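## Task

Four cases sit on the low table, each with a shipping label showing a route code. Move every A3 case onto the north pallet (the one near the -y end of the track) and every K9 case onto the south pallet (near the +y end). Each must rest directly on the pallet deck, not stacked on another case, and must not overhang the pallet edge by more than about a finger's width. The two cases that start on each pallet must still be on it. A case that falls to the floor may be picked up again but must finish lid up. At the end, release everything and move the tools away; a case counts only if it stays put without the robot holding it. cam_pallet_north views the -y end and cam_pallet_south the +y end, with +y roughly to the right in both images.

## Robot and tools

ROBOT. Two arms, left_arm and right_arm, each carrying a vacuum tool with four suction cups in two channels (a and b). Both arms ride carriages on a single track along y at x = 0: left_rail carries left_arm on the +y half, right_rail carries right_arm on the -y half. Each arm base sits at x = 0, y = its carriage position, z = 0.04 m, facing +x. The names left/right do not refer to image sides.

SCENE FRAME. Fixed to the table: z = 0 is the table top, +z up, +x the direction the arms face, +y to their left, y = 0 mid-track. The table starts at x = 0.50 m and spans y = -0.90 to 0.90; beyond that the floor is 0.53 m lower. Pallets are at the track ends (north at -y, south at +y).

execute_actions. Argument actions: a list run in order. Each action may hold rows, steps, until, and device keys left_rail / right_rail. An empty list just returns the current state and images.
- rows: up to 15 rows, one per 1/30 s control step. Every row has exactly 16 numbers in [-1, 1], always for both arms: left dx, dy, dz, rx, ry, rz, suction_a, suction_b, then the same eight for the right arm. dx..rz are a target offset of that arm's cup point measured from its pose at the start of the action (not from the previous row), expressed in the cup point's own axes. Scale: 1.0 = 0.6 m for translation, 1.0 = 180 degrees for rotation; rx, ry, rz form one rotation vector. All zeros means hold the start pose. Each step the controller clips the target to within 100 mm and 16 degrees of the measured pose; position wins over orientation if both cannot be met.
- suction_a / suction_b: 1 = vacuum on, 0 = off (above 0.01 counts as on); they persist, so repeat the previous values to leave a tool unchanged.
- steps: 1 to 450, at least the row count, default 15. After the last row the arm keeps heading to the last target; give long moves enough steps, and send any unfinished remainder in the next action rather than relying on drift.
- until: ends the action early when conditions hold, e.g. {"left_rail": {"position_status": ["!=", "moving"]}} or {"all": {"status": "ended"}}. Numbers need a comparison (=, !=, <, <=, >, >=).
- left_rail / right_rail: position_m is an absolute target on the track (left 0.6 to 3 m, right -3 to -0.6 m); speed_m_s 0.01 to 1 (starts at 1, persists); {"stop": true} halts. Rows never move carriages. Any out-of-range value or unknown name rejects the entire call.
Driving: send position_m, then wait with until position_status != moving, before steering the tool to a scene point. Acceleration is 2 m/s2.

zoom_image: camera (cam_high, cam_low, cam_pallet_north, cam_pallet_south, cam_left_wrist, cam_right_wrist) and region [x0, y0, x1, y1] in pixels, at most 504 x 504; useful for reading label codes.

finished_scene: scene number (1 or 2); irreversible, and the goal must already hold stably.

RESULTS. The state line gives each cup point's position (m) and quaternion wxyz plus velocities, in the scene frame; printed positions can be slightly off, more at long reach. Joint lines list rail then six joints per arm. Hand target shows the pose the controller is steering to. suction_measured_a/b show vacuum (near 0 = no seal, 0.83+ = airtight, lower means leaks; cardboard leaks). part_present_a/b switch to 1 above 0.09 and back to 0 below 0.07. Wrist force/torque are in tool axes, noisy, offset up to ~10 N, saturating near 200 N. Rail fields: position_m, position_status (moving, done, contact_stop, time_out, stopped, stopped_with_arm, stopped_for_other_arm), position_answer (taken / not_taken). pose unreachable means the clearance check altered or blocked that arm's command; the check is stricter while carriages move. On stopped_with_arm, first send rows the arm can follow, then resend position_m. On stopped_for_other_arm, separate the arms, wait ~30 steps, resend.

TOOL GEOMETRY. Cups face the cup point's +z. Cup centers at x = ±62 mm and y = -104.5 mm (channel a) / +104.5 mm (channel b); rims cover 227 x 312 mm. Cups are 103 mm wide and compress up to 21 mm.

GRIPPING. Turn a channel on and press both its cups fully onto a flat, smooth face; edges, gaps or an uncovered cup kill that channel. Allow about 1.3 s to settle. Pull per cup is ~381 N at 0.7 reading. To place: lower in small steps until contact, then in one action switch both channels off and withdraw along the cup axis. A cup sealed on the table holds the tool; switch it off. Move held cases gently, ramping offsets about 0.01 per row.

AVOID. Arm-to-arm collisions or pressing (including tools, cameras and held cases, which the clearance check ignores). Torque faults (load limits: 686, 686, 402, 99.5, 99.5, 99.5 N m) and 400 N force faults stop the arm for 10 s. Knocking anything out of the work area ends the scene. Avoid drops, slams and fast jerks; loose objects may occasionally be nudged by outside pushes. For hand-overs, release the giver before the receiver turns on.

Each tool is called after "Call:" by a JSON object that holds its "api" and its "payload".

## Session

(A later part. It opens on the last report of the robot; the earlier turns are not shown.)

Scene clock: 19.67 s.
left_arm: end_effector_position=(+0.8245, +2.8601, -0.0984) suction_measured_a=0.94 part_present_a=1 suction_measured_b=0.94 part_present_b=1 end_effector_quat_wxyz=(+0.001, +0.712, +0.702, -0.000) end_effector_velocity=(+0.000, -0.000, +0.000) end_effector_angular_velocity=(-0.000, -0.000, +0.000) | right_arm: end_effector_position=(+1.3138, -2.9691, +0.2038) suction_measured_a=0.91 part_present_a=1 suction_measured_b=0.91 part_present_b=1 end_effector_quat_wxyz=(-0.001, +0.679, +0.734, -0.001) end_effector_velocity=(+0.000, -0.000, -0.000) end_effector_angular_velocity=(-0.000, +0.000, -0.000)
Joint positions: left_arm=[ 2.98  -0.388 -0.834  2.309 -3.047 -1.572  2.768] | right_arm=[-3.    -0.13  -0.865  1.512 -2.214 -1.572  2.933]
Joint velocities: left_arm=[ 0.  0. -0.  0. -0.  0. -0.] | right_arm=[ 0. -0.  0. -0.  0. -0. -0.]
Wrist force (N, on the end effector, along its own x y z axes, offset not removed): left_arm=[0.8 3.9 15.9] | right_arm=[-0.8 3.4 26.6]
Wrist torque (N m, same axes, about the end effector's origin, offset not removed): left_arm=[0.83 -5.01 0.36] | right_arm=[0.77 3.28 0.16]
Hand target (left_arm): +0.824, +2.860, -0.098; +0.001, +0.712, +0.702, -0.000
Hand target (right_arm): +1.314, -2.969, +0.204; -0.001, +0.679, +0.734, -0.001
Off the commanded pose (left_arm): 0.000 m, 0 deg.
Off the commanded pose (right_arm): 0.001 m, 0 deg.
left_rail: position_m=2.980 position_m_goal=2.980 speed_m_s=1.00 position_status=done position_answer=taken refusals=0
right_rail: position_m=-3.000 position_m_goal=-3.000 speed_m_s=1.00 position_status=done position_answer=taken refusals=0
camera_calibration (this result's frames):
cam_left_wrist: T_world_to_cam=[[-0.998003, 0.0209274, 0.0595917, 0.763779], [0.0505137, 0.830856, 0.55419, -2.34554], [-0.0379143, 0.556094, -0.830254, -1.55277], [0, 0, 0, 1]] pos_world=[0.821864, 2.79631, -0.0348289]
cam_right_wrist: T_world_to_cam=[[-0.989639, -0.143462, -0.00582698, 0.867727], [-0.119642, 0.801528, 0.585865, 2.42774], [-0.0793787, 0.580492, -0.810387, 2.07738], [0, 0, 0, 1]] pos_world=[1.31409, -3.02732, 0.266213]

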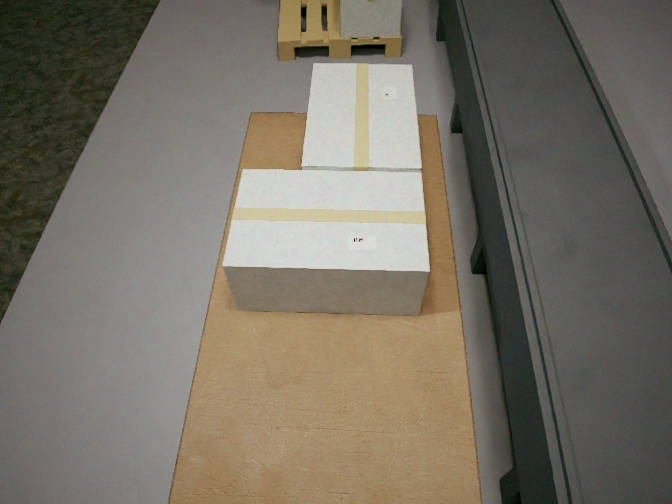

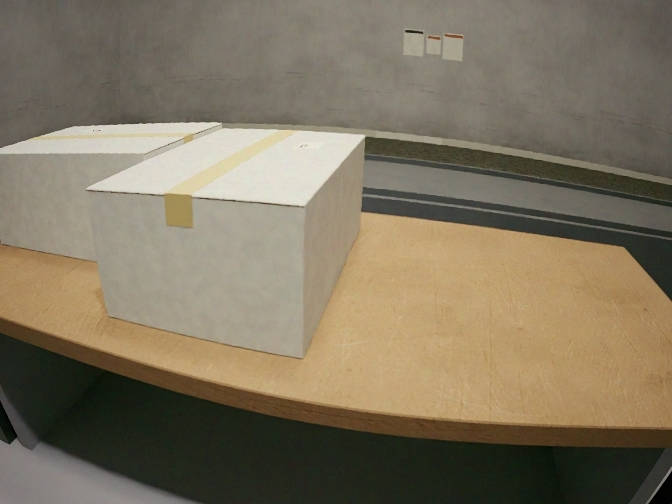

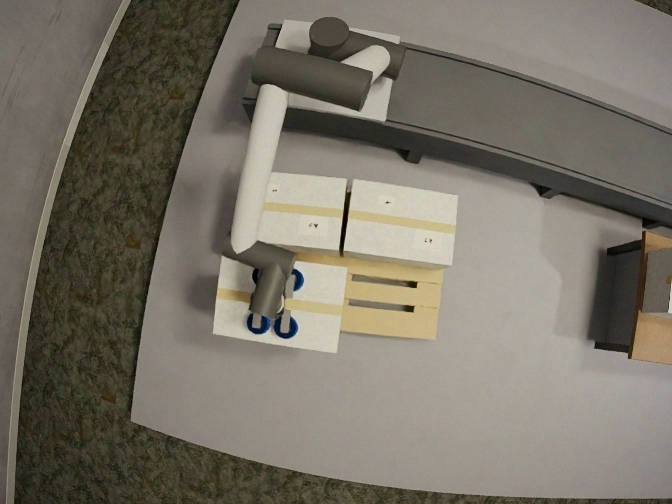

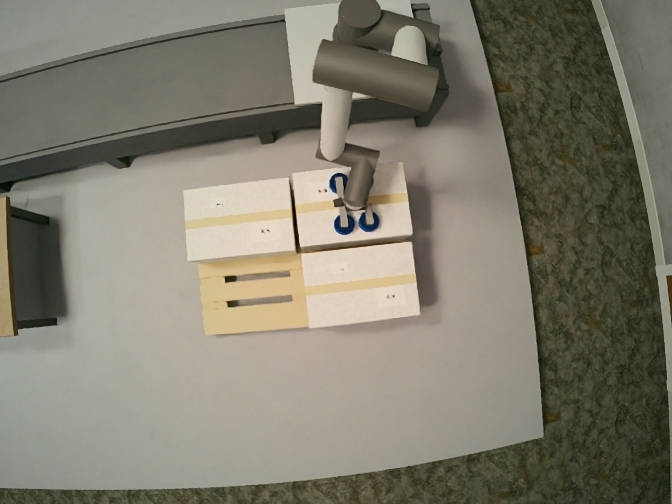

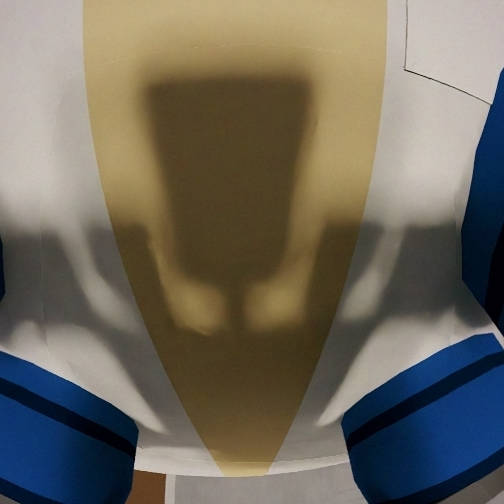

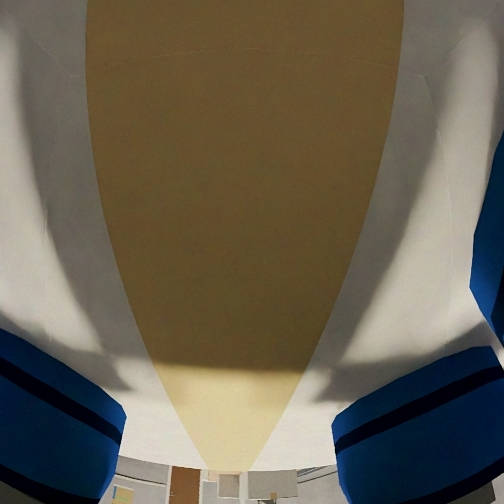

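Call:
{"api": "execute_actions", "payload": {"actions": [{"rows":[[0,0.02,0,0,0,0,1,1,-0.03,0,0.05,0,0,0,1,1],[0,0.02,0.01,0,0,0,1,1,-0.05,0,0.1,0,0,0,1,1],[0,0.02,0.024,0,0,0,1,1,-0.06,0,0.52,0,0,-0.004,1,1]],"steps":35}]}}

Call:
{"api": "zoom_image", "payload": {"camera": "cam_pallet_north", "region": [200,150,480,360]}}

Scene clock: 21.23 s.
left_arm: end_effector_position=(+0.8365, +2.8600, -0.1128) suction_measured_a=0.94 part_present_a=1 suction_measured_b=0.94 part_present_b=1 end_effector_quat_wxyz=(+0.001, +0.712, +0.702, -0.000) end_effector_velocity=(-0.000, +0.000, -0.000) end_effector_angular_velocity=(+0.000, +0.000, +0.000) | right_arm: end_effector_position=(+1.3149, -3.0051, -0.1082) suction_measured_a=0.91 part_present_a=1 suction_measured_b=0.91 part_present_b=1 end_effector_quat_wxyz=(-0.001, +0.674, +0.739, -0.001) end_effector_velocity=(-0.000, -0.000, -0.001) end_effector_angular_velocity=(+0.000, +0.000, -0.000)
Joint positions: left_arm=[ 2.98  -0.382 -0.81   2.289 -3.051 -1.572  2.773] | right_arm=[-3.    -0.157 -0.606  1.541 -2.502 -1.572  2.893]
Joint velocities: left_arm=[ 0.  0.  0. -0.  0. -0.  0.] | right_arm=[ 0.    -0.     0.001  0.    -0.     0.    -0.   ]
Wrist force (N, on the end effector, along its own x y z axes, offset not removed): left_arm=[0.1 -4.8 -12.6] | right_arm=[-6.6 0.0 23.9]
Wrist torque (N m, same axes, about the end effector's origin, offset not removed): left_arm=[-2.27 -2.57 0.27] | right_arm=[0.30 3.72 0.33]
Hand target (left_arm): +0.836, +2.860, -0.113; +0.001, +0.712, +0.702, -0.000
Hand target (right_arm): +1.315, -3.005, -0.108; -0.001, +0.674, +0.739, -0.001
Off the commanded pose (left_arm): 0.000 m, 0 deg.
Off the commanded pose (right_arm): 0.001 m, 0 deg.
left_rail: position_m=2.980 position_m_goal=2.980 speed_m_s=1.00 position_status=done position_answer=taken refusals=0
right_rail: position_m=-3.000 position_m_goal=-3.000 speed_m_s=1.00 position_status=done position_answer=taken refusals=0
camera_calibration (this result's frames):
cam_left_wrist: T_world_to_cam=[[-0.998006, 0.0209315, 0.0595524, 0.776642], [0.0504948, 0.830861, 0.554184, -2.33804], [-0.0378799, 0.556086, -0.830261, -1.56414], [0, 0, 0, 1]] pos_world=[0.833903, 2.79613, -0.0491935]
cam_right_wrist: T_world_to_cam=[[-0.987756, -0.155892, -0.00594336, 0.821998], [-0.12978, 0.799971, 0.585836, 2.64823], [-0.0865724, 0.579434, -0.810408, 1.85185], [0, 0, 0, 1]] pos_world=[1.31594, -3.06339, -0.0457871]

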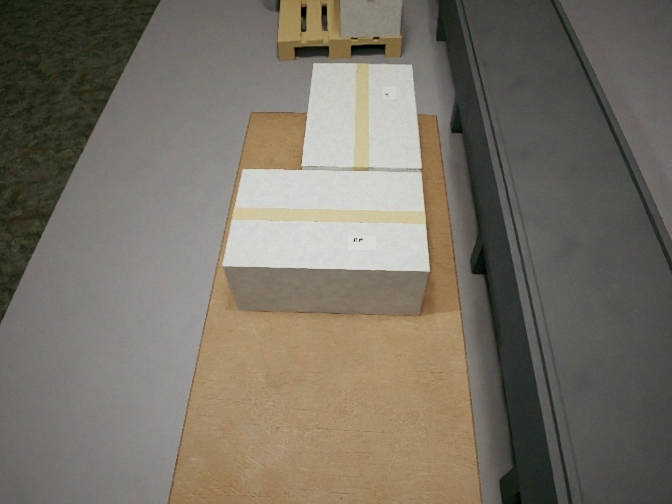

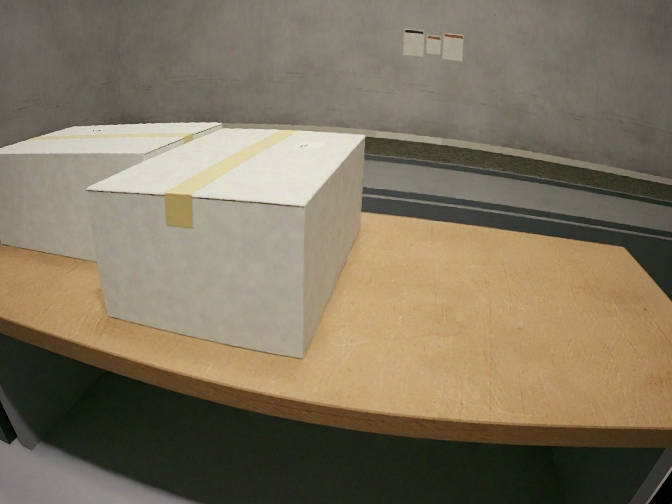

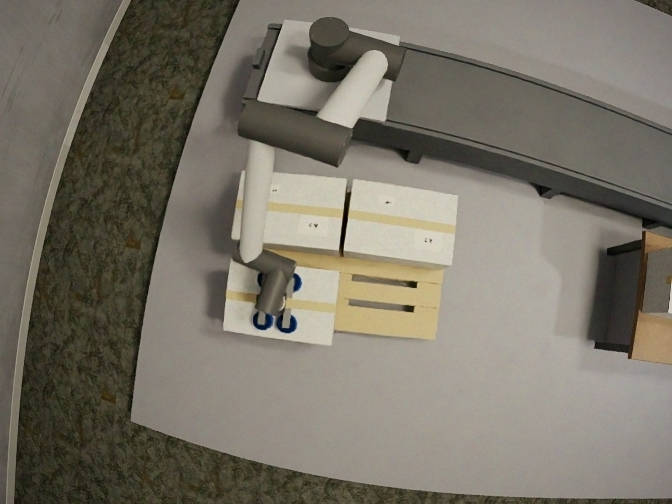

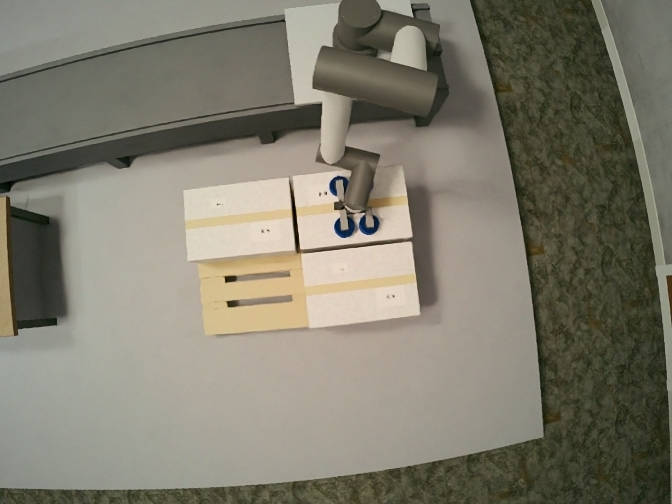

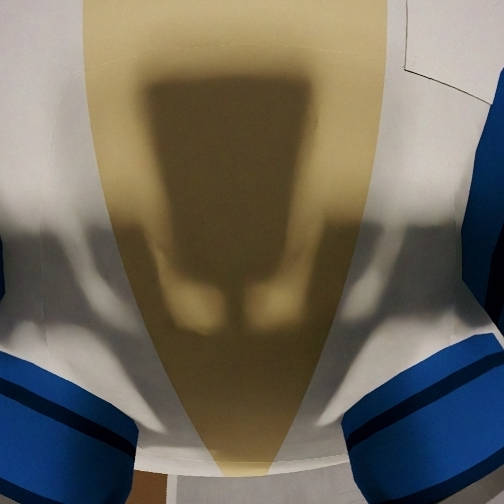

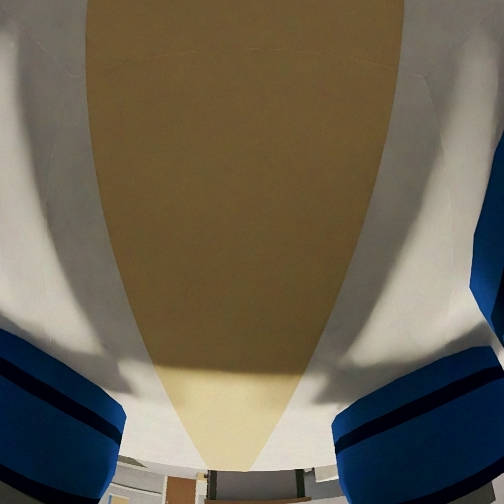

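Region (200, 150, 480, 360) of cam_pallet_north's 672x504 image, scaled by 1.800, with more detail than that image has; it fills the top 378 rows of this view, and the rest is white.

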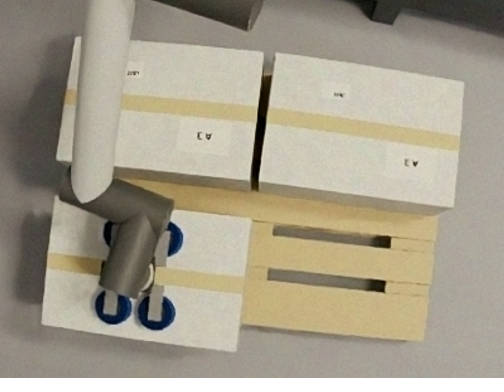

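Call:
{"api": "execute_actions", "payload": {"actions": [{"rows":[[0,0,-0.1,0,0,0,0,0,-0.01,-0.14,0.02,0,0,0,1,1]],"steps":15},{"rows":[[-0.8,-0.02,-0.7,0,0,-0.004,0,0,0,0,0,0,0,0,1,1]],"left_rail":{"position_m":0.6},"steps":45},{"rows":[[-0.97,-0.015,0,0,0,0,0,0,0,0,0.025,0,0,0,1,1]],"steps":50}]}}

Call:
{"api": "zoom_image", "payload": {"camera": "cam_pallet_north", "region": [200,150,480,360]}}

Scene clock: 25.23 s.
left_arm: end_effector_position=(+0.8071, -0.5809, +0.3685) suction_measured_a=0.01 part_present_a=0 suction_measured_b=0.01 part_present_b=0 end_effector_quat_wxyz=(+0.000, +0.708, +0.707, -0.001) end_effector_velocity=(+0.000, -0.000, -0.000) end_effector_angular_velocity=(+0.000, +0.000, +0.000) | right_arm: end_effector_position=(+1.2324, -3.0189, -0.1342) suction_measured_a=0.91 part_present_a=1 suction_measured_b=0.91 part_present_b=1 end_effector_quat_wxyz=(-0.001, +0.674, +0.739, -0.001) end_effector_velocity=(-0.000, -0.000, +0.000) end_effector_angular_velocity=(-0.000, -0.000, -0.000)
Joint positions: left_arm=[ 0.6   -1.112 -0.839  1.205 -1.938 -1.572  2.031] | right_arm=[-3.    -0.179 -0.633  1.683 -2.617 -1.572  2.871]
Joint velocities: left_arm=[ 0. -0.  0. -0.  0. -0. -0.] | right_arm=[ 0. -0. -0. -0.  0. -0. -0.]
Wrist force (N, on the end effector, along its own x y z axes, offset not removed): left_arm=[5.2 -2.4 11.2] | right_arm=[-2.1 0.1 27.9]
Wrist torque (N m, same axes, about the end effector's origin, offset not removed): left_arm=[-0.45 -0.55 0.70] | right_arm=[0.30 3.42 0.42]
Hand target (left_arm): +0.807, -0.581, +0.368; +0.000, +0.708, +0.707, -0.001
Hand target (right_arm): +1.232, -3.019, -0.134; -0.001, +0.674, +0.739, -0.001
Off the commanded pose (left_arm): 0.000 m, 0 deg.
Off the commanded pose (right_arm): 0.000 m, 0 deg.
left_rail: position_m=0.600 position_m_goal=0.600 speed_m_s=1.00 position_status=done position_answer=taken refusals=0
right_rail: position_m=-3.000 position_m_goal=-3.000 speed_m_s=1.00 position_status=done position_answer=taken refusals=0
camera_calibration (this result's frames):
cam_left_wrist: T_world_to_cam=[[-0.998126, 0.00825272, 0.0606343, 0.782951], [0.0405358, 0.831456, 0.554109, 0.264042], [-0.0458418, 0.555529, -0.830233, 0.753868], [0, 0, 0, 1]] pos_world=[0.80534, -0.644797, 0.432104]
cam_right_wrist: T_world_to_cam=[[-0.987752, -0.155894, -0.00658287, 0.738142], [-0.130177, 0.800081, 0.585597, 2.66462], [-0.0860241, 0.579282, -0.810575, 1.83044], [0, 0, 0, 1]] pos_world=[1.23343, -3.07718, -0.0718249]

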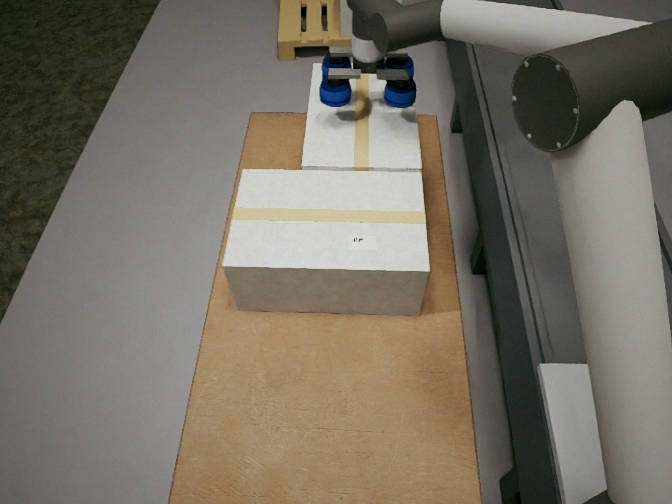

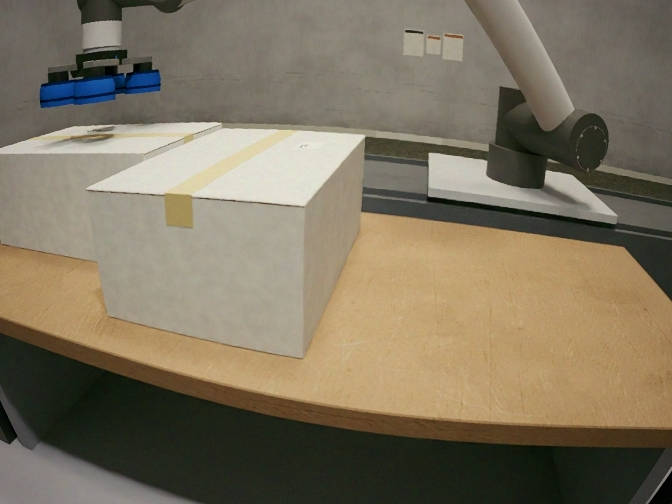

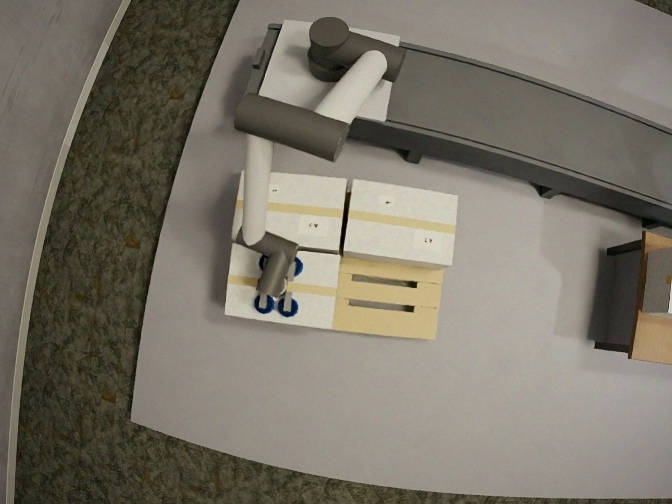

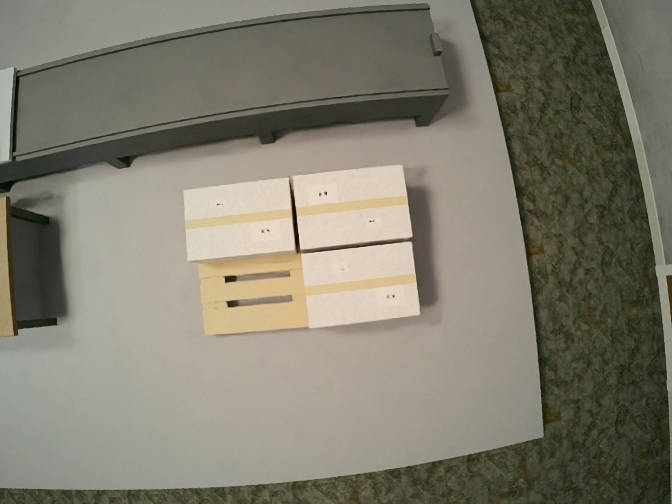

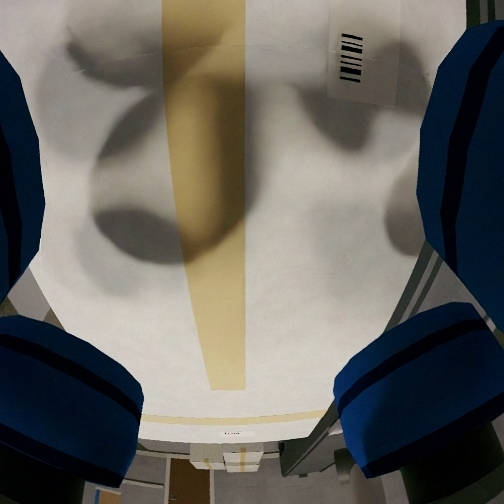

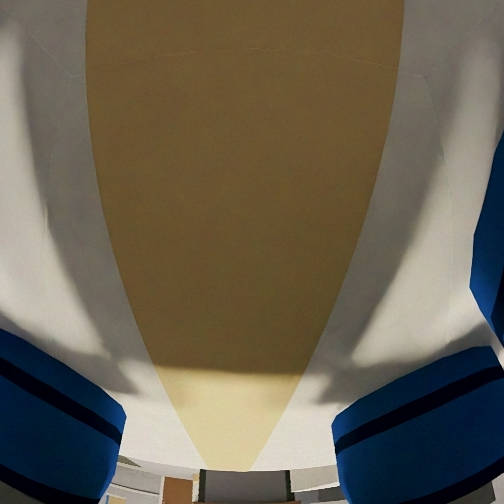

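Region (200, 150, 480, 360) of cam_pallet_north's 672x504 image, scaled by 1.800, with more detail than that image has; it fills the top 378 rows of this view, and the rest is white.

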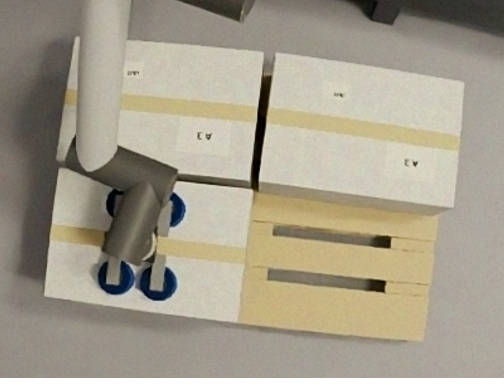

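Call:
{"api": "execute_actions", "payload": {"actions": [{"rows":[[0,0.026,0.15,0,0,0,0,0,0,0,0.008,0,0,0,1,1]],"steps":18},{"rows":[[0,0,0.04,0,0,0,1,1,0,0,0,0,0,0,1,1]],"steps":20}]}}

Scene clock: 26.70 s.
left_arm: end_effector_position=(+0.8228, -0.5811, +0.2546) suction_measured_a=0.94 part_present_a=1 suction_measured_b=0.94 part_present_b=1 end_effector_quat_wxyz=(+0.000, +0.708, +0.707, -0.001) end_effector_velocity=(-0.000, -0.000, +0.000) end_effector_angular_velocity=(-0.001, -0.000, -0.000) | right_arm: end_effector_position=(+1.2324, -3.0189, -0.1390) suction_measured_a=0.91 part_present_a=1 suction_measured_b=0.91 part_present_b=1 end_effector_quat_wxyz=(-0.001, +0.674, +0.739, -0.001) end_effector_velocity=(+0.000, -0.000, +0.000) end_effector_angular_velocity=(-0.000, -0.000, -0.000)
Joint positions: left_arm=[ 0.6   -1.102 -0.771  1.247 -2.048 -1.572  2.041] | right_arm=[-3.    -0.179 -0.629  1.682 -2.621 -1.572  2.871]
Joint velocities: left_arm=[ 0.    -0.    -0.     0.    -0.001 -0.    -0.   ] | right_arm=[ 0. -0. -0.  0. -0.  0.  0.]
Wrist force (N, on the end effector, along its own x y z axes, offset not removed): left_arm=[4.6 1.4 38.0] | right_arm=[-4.8 3.6 24.7]
Wrist torque (N m, same axes, about the end effector's origin, offset not removed): left_arm=[1.11 -6.74 0.37] | right_arm=[0.78 3.70 0.53]
Hand target (left_arm): +0.823, -0.581, +0.255; +0.000, +0.708, +0.707, -0.001
Hand target (right_arm): +1.232, -3.019, -0.139; -0.001, +0.674, +0.739, -0.001
Off the commanded pose (left_arm): 0.000 m, 0 deg.
Off the commanded pose (right_arm): 0.000 m, 0 deg.
left_rail: position_m=0.600 position_m_goal=0.600 speed_m_s=1.00 position_status=done position_answer=taken refusals=0
right_rail: position_m=-3.000 position_m_goal=-3.000 speed_m_s=1.00 position_status=done position_answer=taken refusals=0
camera_calibration (this result's frames):
cam_left_wrist: T_world_to_cam=[[-0.998124, 0.00821886, 0.0606701, 0.805566], [0.0405254, 0.831482, 0.554071, 0.326702], [-0.0458923, 0.555491, -0.830255, 0.660181], [0, 0, 0, 1]] pos_world=[0.821113, -0.644992, 0.318229]
cam_right_wrist: T_world_to_cam=[[-0.98775, -0.155902, -0.00659529, 0.738059], [-0.130189, 0.800068, 0.585612, 2.66741], [-0.0860214, 0.579297, -0.810565, 1.8266], [0, 0, 0, 1]] pos_world=[1.23341, -3.07719, -0.0766207]

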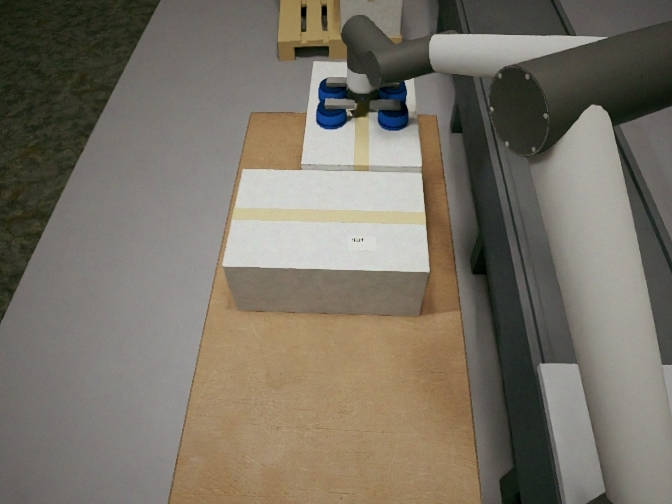

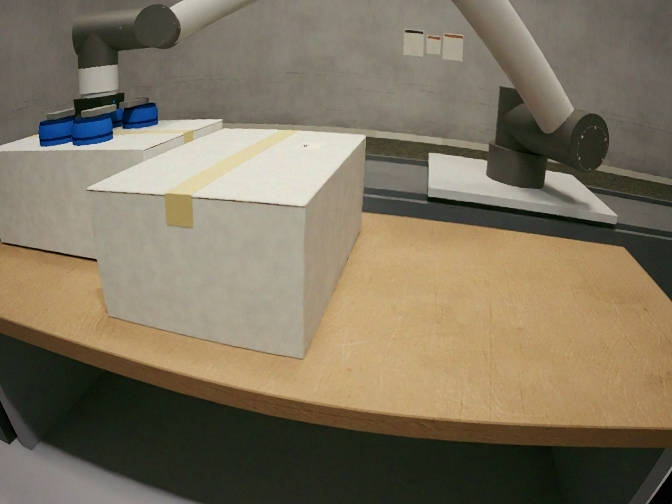

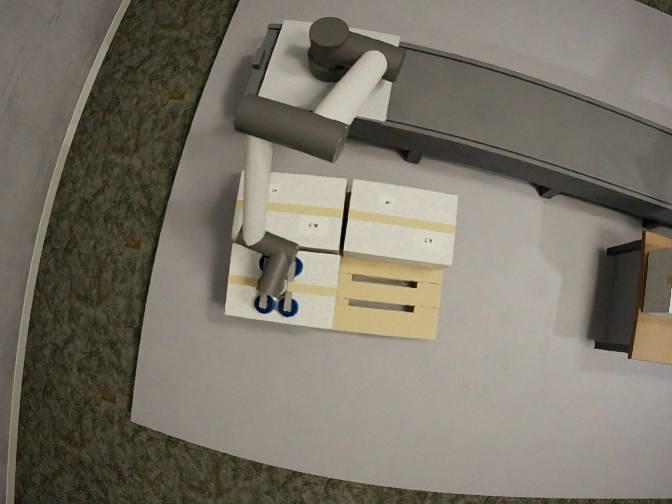

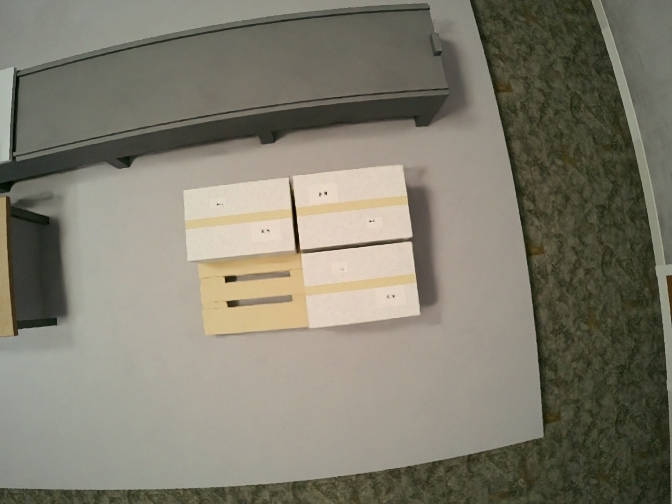

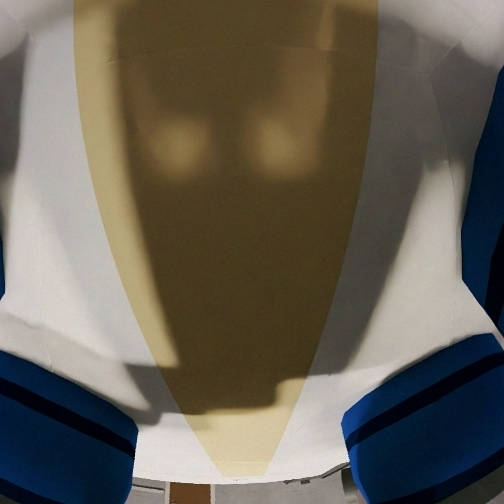

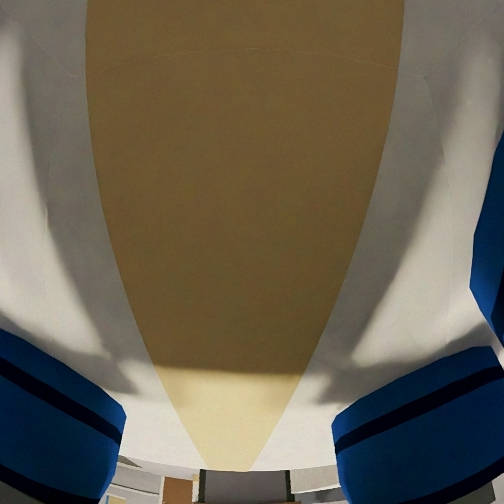

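Call:
{"api": "execute_actions", "payload": {"actions": [{"rows":[[-0.01,0,-0.04,0,0,0,1,1,0,0,0.007,0,0,0,1,1],[-0.01,0,-0.1,0,0,0,1,1,0,0,0.007,0,0,0,1,1],[-0.01,0,-0.49,0,0,0,1,1,0,0,0.007,0,0,0,1,1]],"steps":30},{"rows":[[0,0,0,0,0,0,1,1,0,0,-0.12,0,0,0,0,0]],"left_rail":{"position_m":2.49},"steps":15},{"rows":[[1,0,0,0,0,0,1,1,0,0,-0.68,0,0,0.529,0,0]],"right_rail":{"position_m":-0.6},"steps":45},{"rows":[[0.5,0.745,0.55,0,0,0.004,1,1,-0.533,-0.857,0,0,0,0,0,0]],"steps":50},{"rows":[[0,0,0.53,0,0,0,1,1,0,0,0.09,0,0,0,0,0]],"steps":33}]}}

Call:
{"api": "zoom_image", "payload": {"camera": "cam_pallet_south", "region": [160,150,440,360]}}

Scene clock: 33.23 s.
left_arm: end_effector_position=(+1.2715, +2.2020, -0.0999) suction_measured_a=0.94 part_present_a=1 suction_measured_b=0.94 part_present_b=1 end_effector_quat_wxyz=(+0.001, +0.712, +0.702, -0.000) end_effector_velocity=(-0.000, +0.000, -0.001) end_effector_angular_velocity=(+0.000, +0.001, +0.000) | right_arm: end_effector_position=(+0.9142, -0.1039, +0.2838) suction_measured_a=0.00 part_present_a=0 suction_measured_b=0.00 part_present_b=0 end_effector_quat_wxyz=(-0.000, +1.000, +0.000, -0.002) end_effector_velocity=(-0.000, +0.000, -0.000) end_effector_angular_velocity=(-0.000, +0.000, +0.000)
Joint positions: left_arm=[ 2.49  -0.377 -0.621  1.565 -2.515 -1.572  2.778] | right_arm=[-0.6    0.302 -1.176  1.931 -2.323 -1.569  5.014]
Joint velocities: left_arm=[ 0.     0.     0.001  0.    -0.     0.     0.   ] | right_arm=[ 0.  0.  0.  0. -0.  0.  0.]
Wrist force (N, on the end effector, along its own x y z axes, offset not removed): left_arm=[1.9 -6.6 41.2] | right_arm=[-6.8 -1.1 0.0]
Wrist torque (N m, same axes, about the end effector's origin, offset not removed): left_arm=[-0.36 -6.14 0.67] | right_arm=[-0.89 1.31 0.37]
Hand target (left_arm): +1.271, +2.202, -0.100; +0.001, +0.712, +0.702, -0.000
Hand target (right_arm): +0.914, -0.104, +0.284; -0.000, +1.000, +0.000, -0.002
Off the commanded pose (left_arm): 0.001 m, 0 deg.
Off the commanded pose (right_arm): 0.000 m, 0 deg.
left_rail: position_m=2.490 position_m_goal=2.490 speed_m_s=1.00 position_status=done position_answer=taken refusals=0
right_rail: position_m=-0.600 position_m_goal=-0.600 speed_m_s=1.00 position_status=done position_answer=taken refusals=0
camera_calibration (this result's frames):
cam_left_wrist: T_world_to_cam=[[-0.997995, 0.0208672, 0.0597517, 1.22391], [0.0505592, 0.830759, 0.554331, -1.82033], [-0.0380719, 0.55624, -0.830149, -1.17121], [0, 0, 0, 1]] pos_world=[1.2689, 2.13819, -0.0363395]
cam_right_wrist: T_world_to_cam=[[-0.065694, 0.997797, -0.00922153, 0.158716], [0.810594, 0.0587536, 0.582654, -0.89007], [0.581912, 0.030802, -0.812668, -0.21377], [0, 0, 0, 1]] pos_world=[0.856307, -0.099487, 0.346342]

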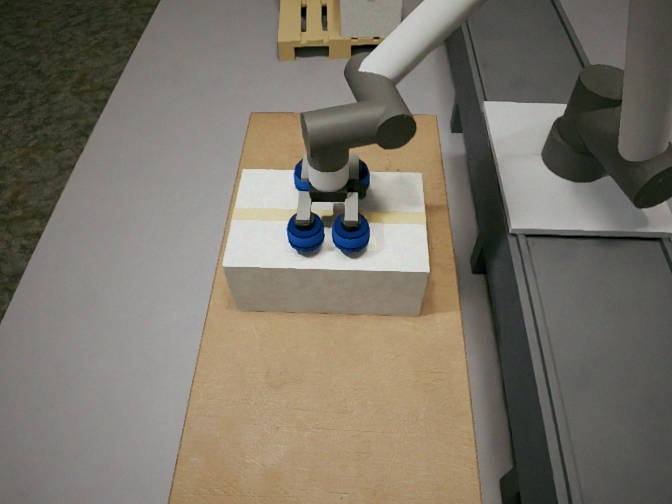

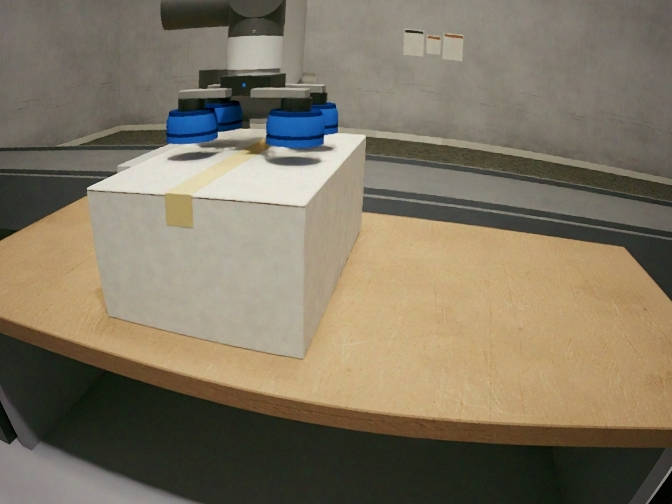

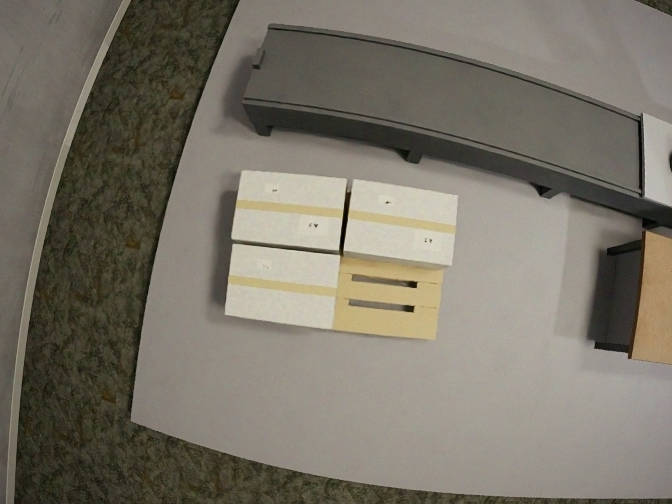

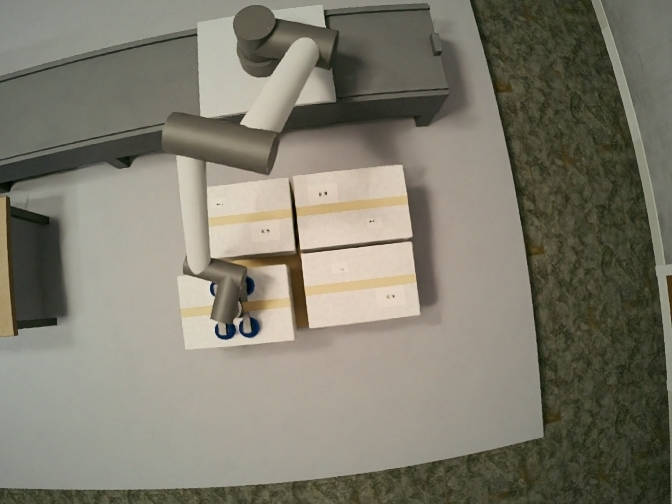

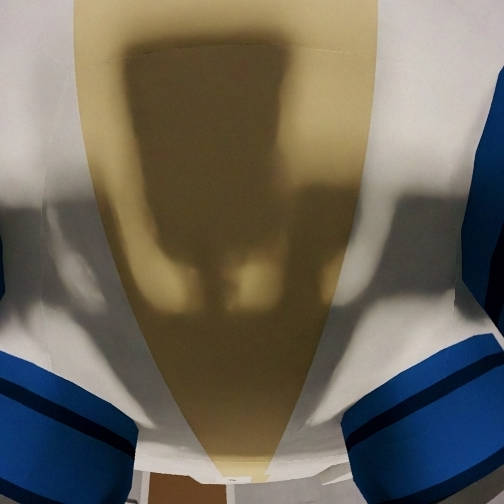

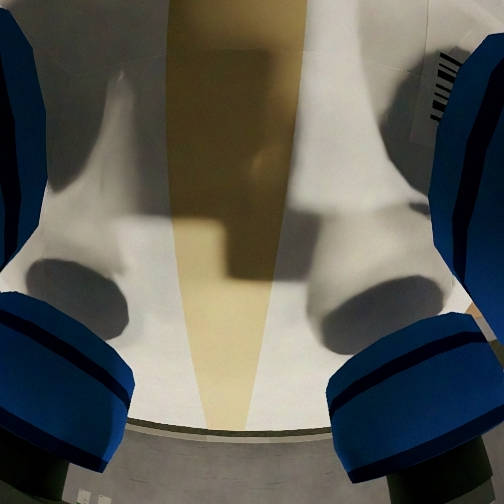

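Region (160, 150, 440, 360) of cam_pallet_south's 672x504 image, scaled by 1.800, with more detail than that image has; it fills the top 378 rows of this view, and the rest is white.

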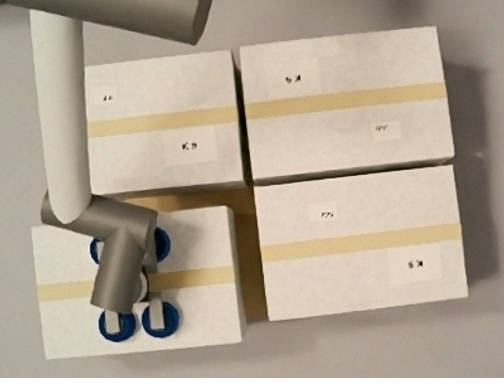

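Call:
{"api": "execute_actions", "payload": {"actions": [{"rows":[[0.04,-0.04,0,0,0,0,1,1,0,0.005,0.04,0,0,0,1,1],[0.09,-0.087,0.035,0,0,0,1,1,0,0.005,0.082,0,0,0,1,1]],"steps":35},{"rows":[[0,0,0.02,0,0,0,1,1,0,0,-0.07,0,0,0,1,1]],"steps":12},{"rows":[[0,0,0.012,0,0,0,1,1,0.5,0.655,0,0,0,-0.529,1,1]],"right_rail":{"position_m":-2.5},"steps":78},{"rows":[[0,0,0,0,0,0,1,1,0,0,0.67,0,0,0,1,1]],"steps":36}]}}

Call:
{"api": "zoom_image", "payload": {"camera": "cam_pallet_north", "region": [200,150,480,360]}}

Scene clock: 39.10 s.
left_arm: end_effector_position=(+1.2202, +2.2567, -0.1401) suction_measured_a=0.94 part_present_a=1 suction_measured_b=0.94 part_present_b=1 end_effector_quat_wxyz=(+0.001, +0.712, +0.702, -0.000) end_effector_velocity=(+0.000, -0.000, +0.000) end_effector_angular_velocity=(-0.000, -0.000, -0.000) | right_arm: end_effector_position=(+1.2125, -2.4004, -0.1270) suction_measured_a=0.91 part_present_a=1 suction_measured_b=0.91 part_present_b=1 end_effector_quat_wxyz=(-0.001, +0.674, +0.739, -0.001) end_effector_velocity=(-0.000, +0.000, -0.001) end_effector_angular_velocity=(+0.000, +0.001, +0.000)
Joint positions: left_arm=[ 2.49  -0.351 -0.622  1.667 -2.617 -1.572  2.805] | right_arm=[-2.5   -0.084 -0.65   1.712 -2.629 -1.571  2.966]
Joint velocities: left_arm=[ 0. -0. -0.  0. -0.  0.  0.] | right_arm=[ 0.     0.     0.001 -0.    -0.     0.     0.   ]
Wrist force (N, on the end effector, along its own x y z axes, offset not removed): left_arm=[-1.0 3.1 41.3] | right_arm=[-3.7 -0.5 6.7]
Wrist torque (N m, same axes, about the end effector's origin, offset not removed): left_arm=[0.96 -6.09 0.49] | right_arm=[0.17 5.61 0.27]
Hand target (left_arm): +1.220, +2.257, -0.140; +0.001, +0.712, +0.702, -0.000
Hand target (right_arm): +1.212, -2.400, -0.127; -0.001, +0.674, +0.739, -0.001
Off the commanded pose (left_arm): 0.000 m, 0 deg.
Off the commanded pose (right_arm): 0.001 m, 0 deg.
left_rail: position_m=2.490 position_m_goal=2.490 speed_m_s=1.00 position_status=done position_answer=taken refusals=0
right_rail: position_m=-2.500 position_m_goal=-2.500 speed_m_s=1.00 position_status=done position_answer=taken refusals=0
camera_calibration (this result's frames):
cam_left_wrist: T_world_to_cam=[[-0.998004, 0.0208881, 0.0596027, 1.17391], [0.0504927, 0.830775, 0.554314, -1.8409], [-0.0379379, 0.556217, -0.830171, -1.237], [0, 0, 0, 1]] pos_world=[1.21759, 2.1929, -0.0764521]
cam_right_wrist: T_world_to_cam=[[-0.987687, -0.156295, -0.00687109, 0.8139], [-0.130621, 0.799677, 0.58605, 2.16254], [-0.0861021, 0.579731, -0.810246, 1.47748], [0, 0, 0, 1]] pos_world=[1.21357, -2.45867, -0.0646382]

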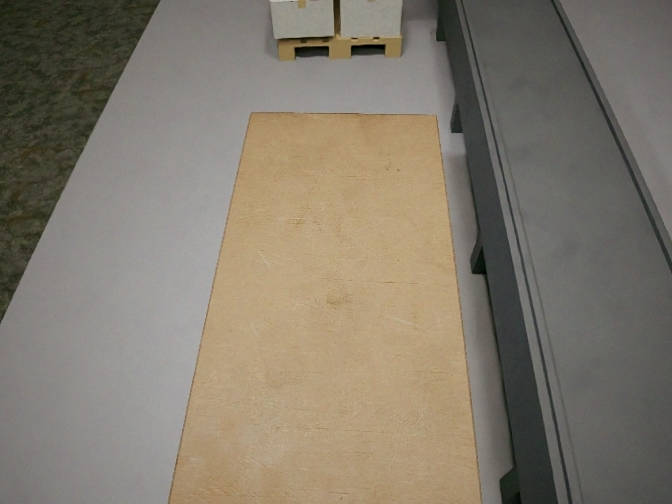

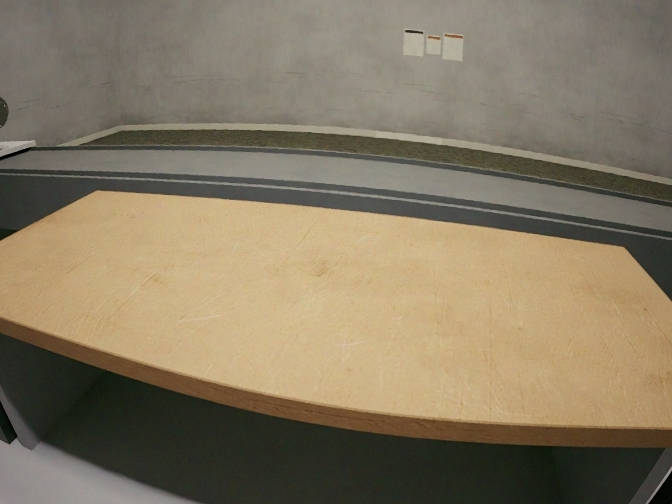

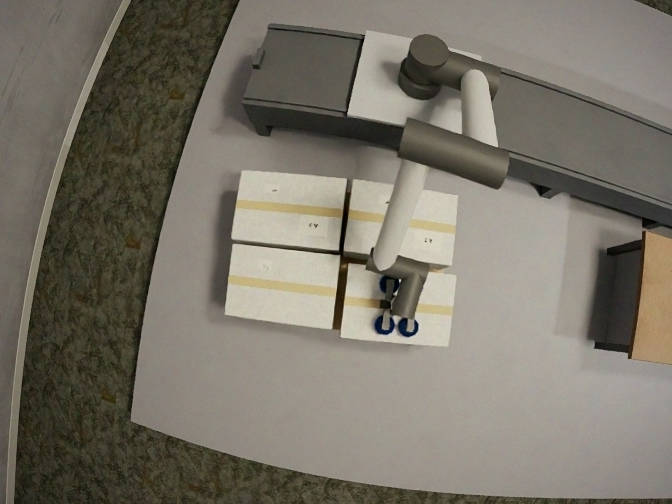

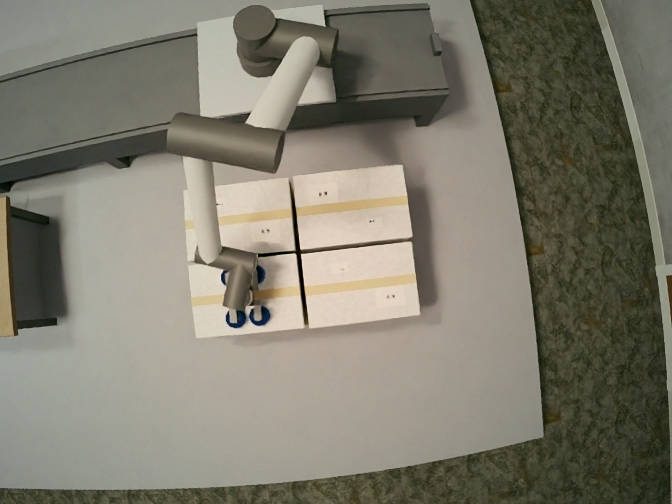

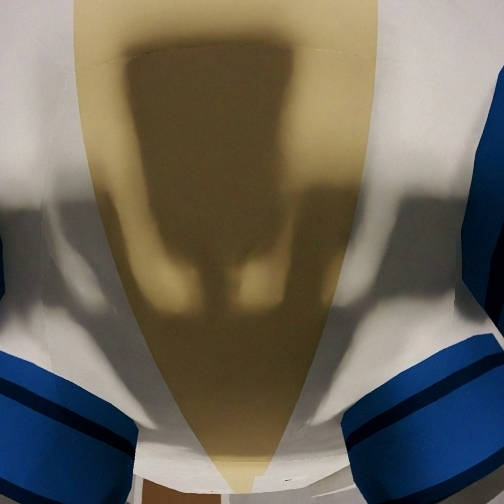

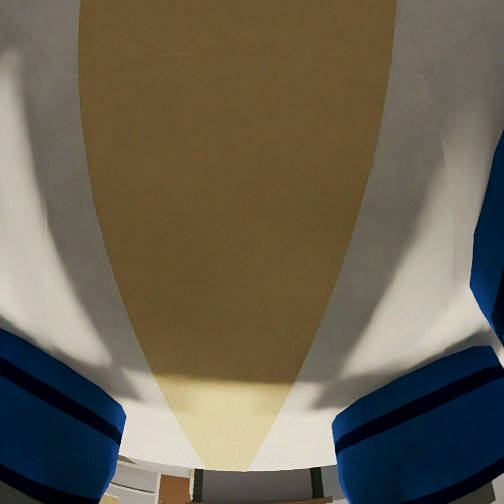

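Region (200, 150, 480, 360) of cam_pallet_north's 672x504 image, scaled by 1.800, with more detail than that image has; it fills the top 378 rows of this view, and the rest is white.

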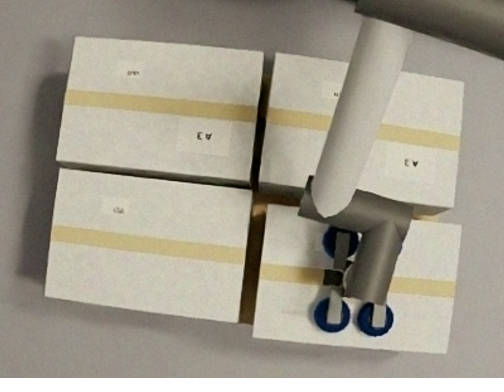

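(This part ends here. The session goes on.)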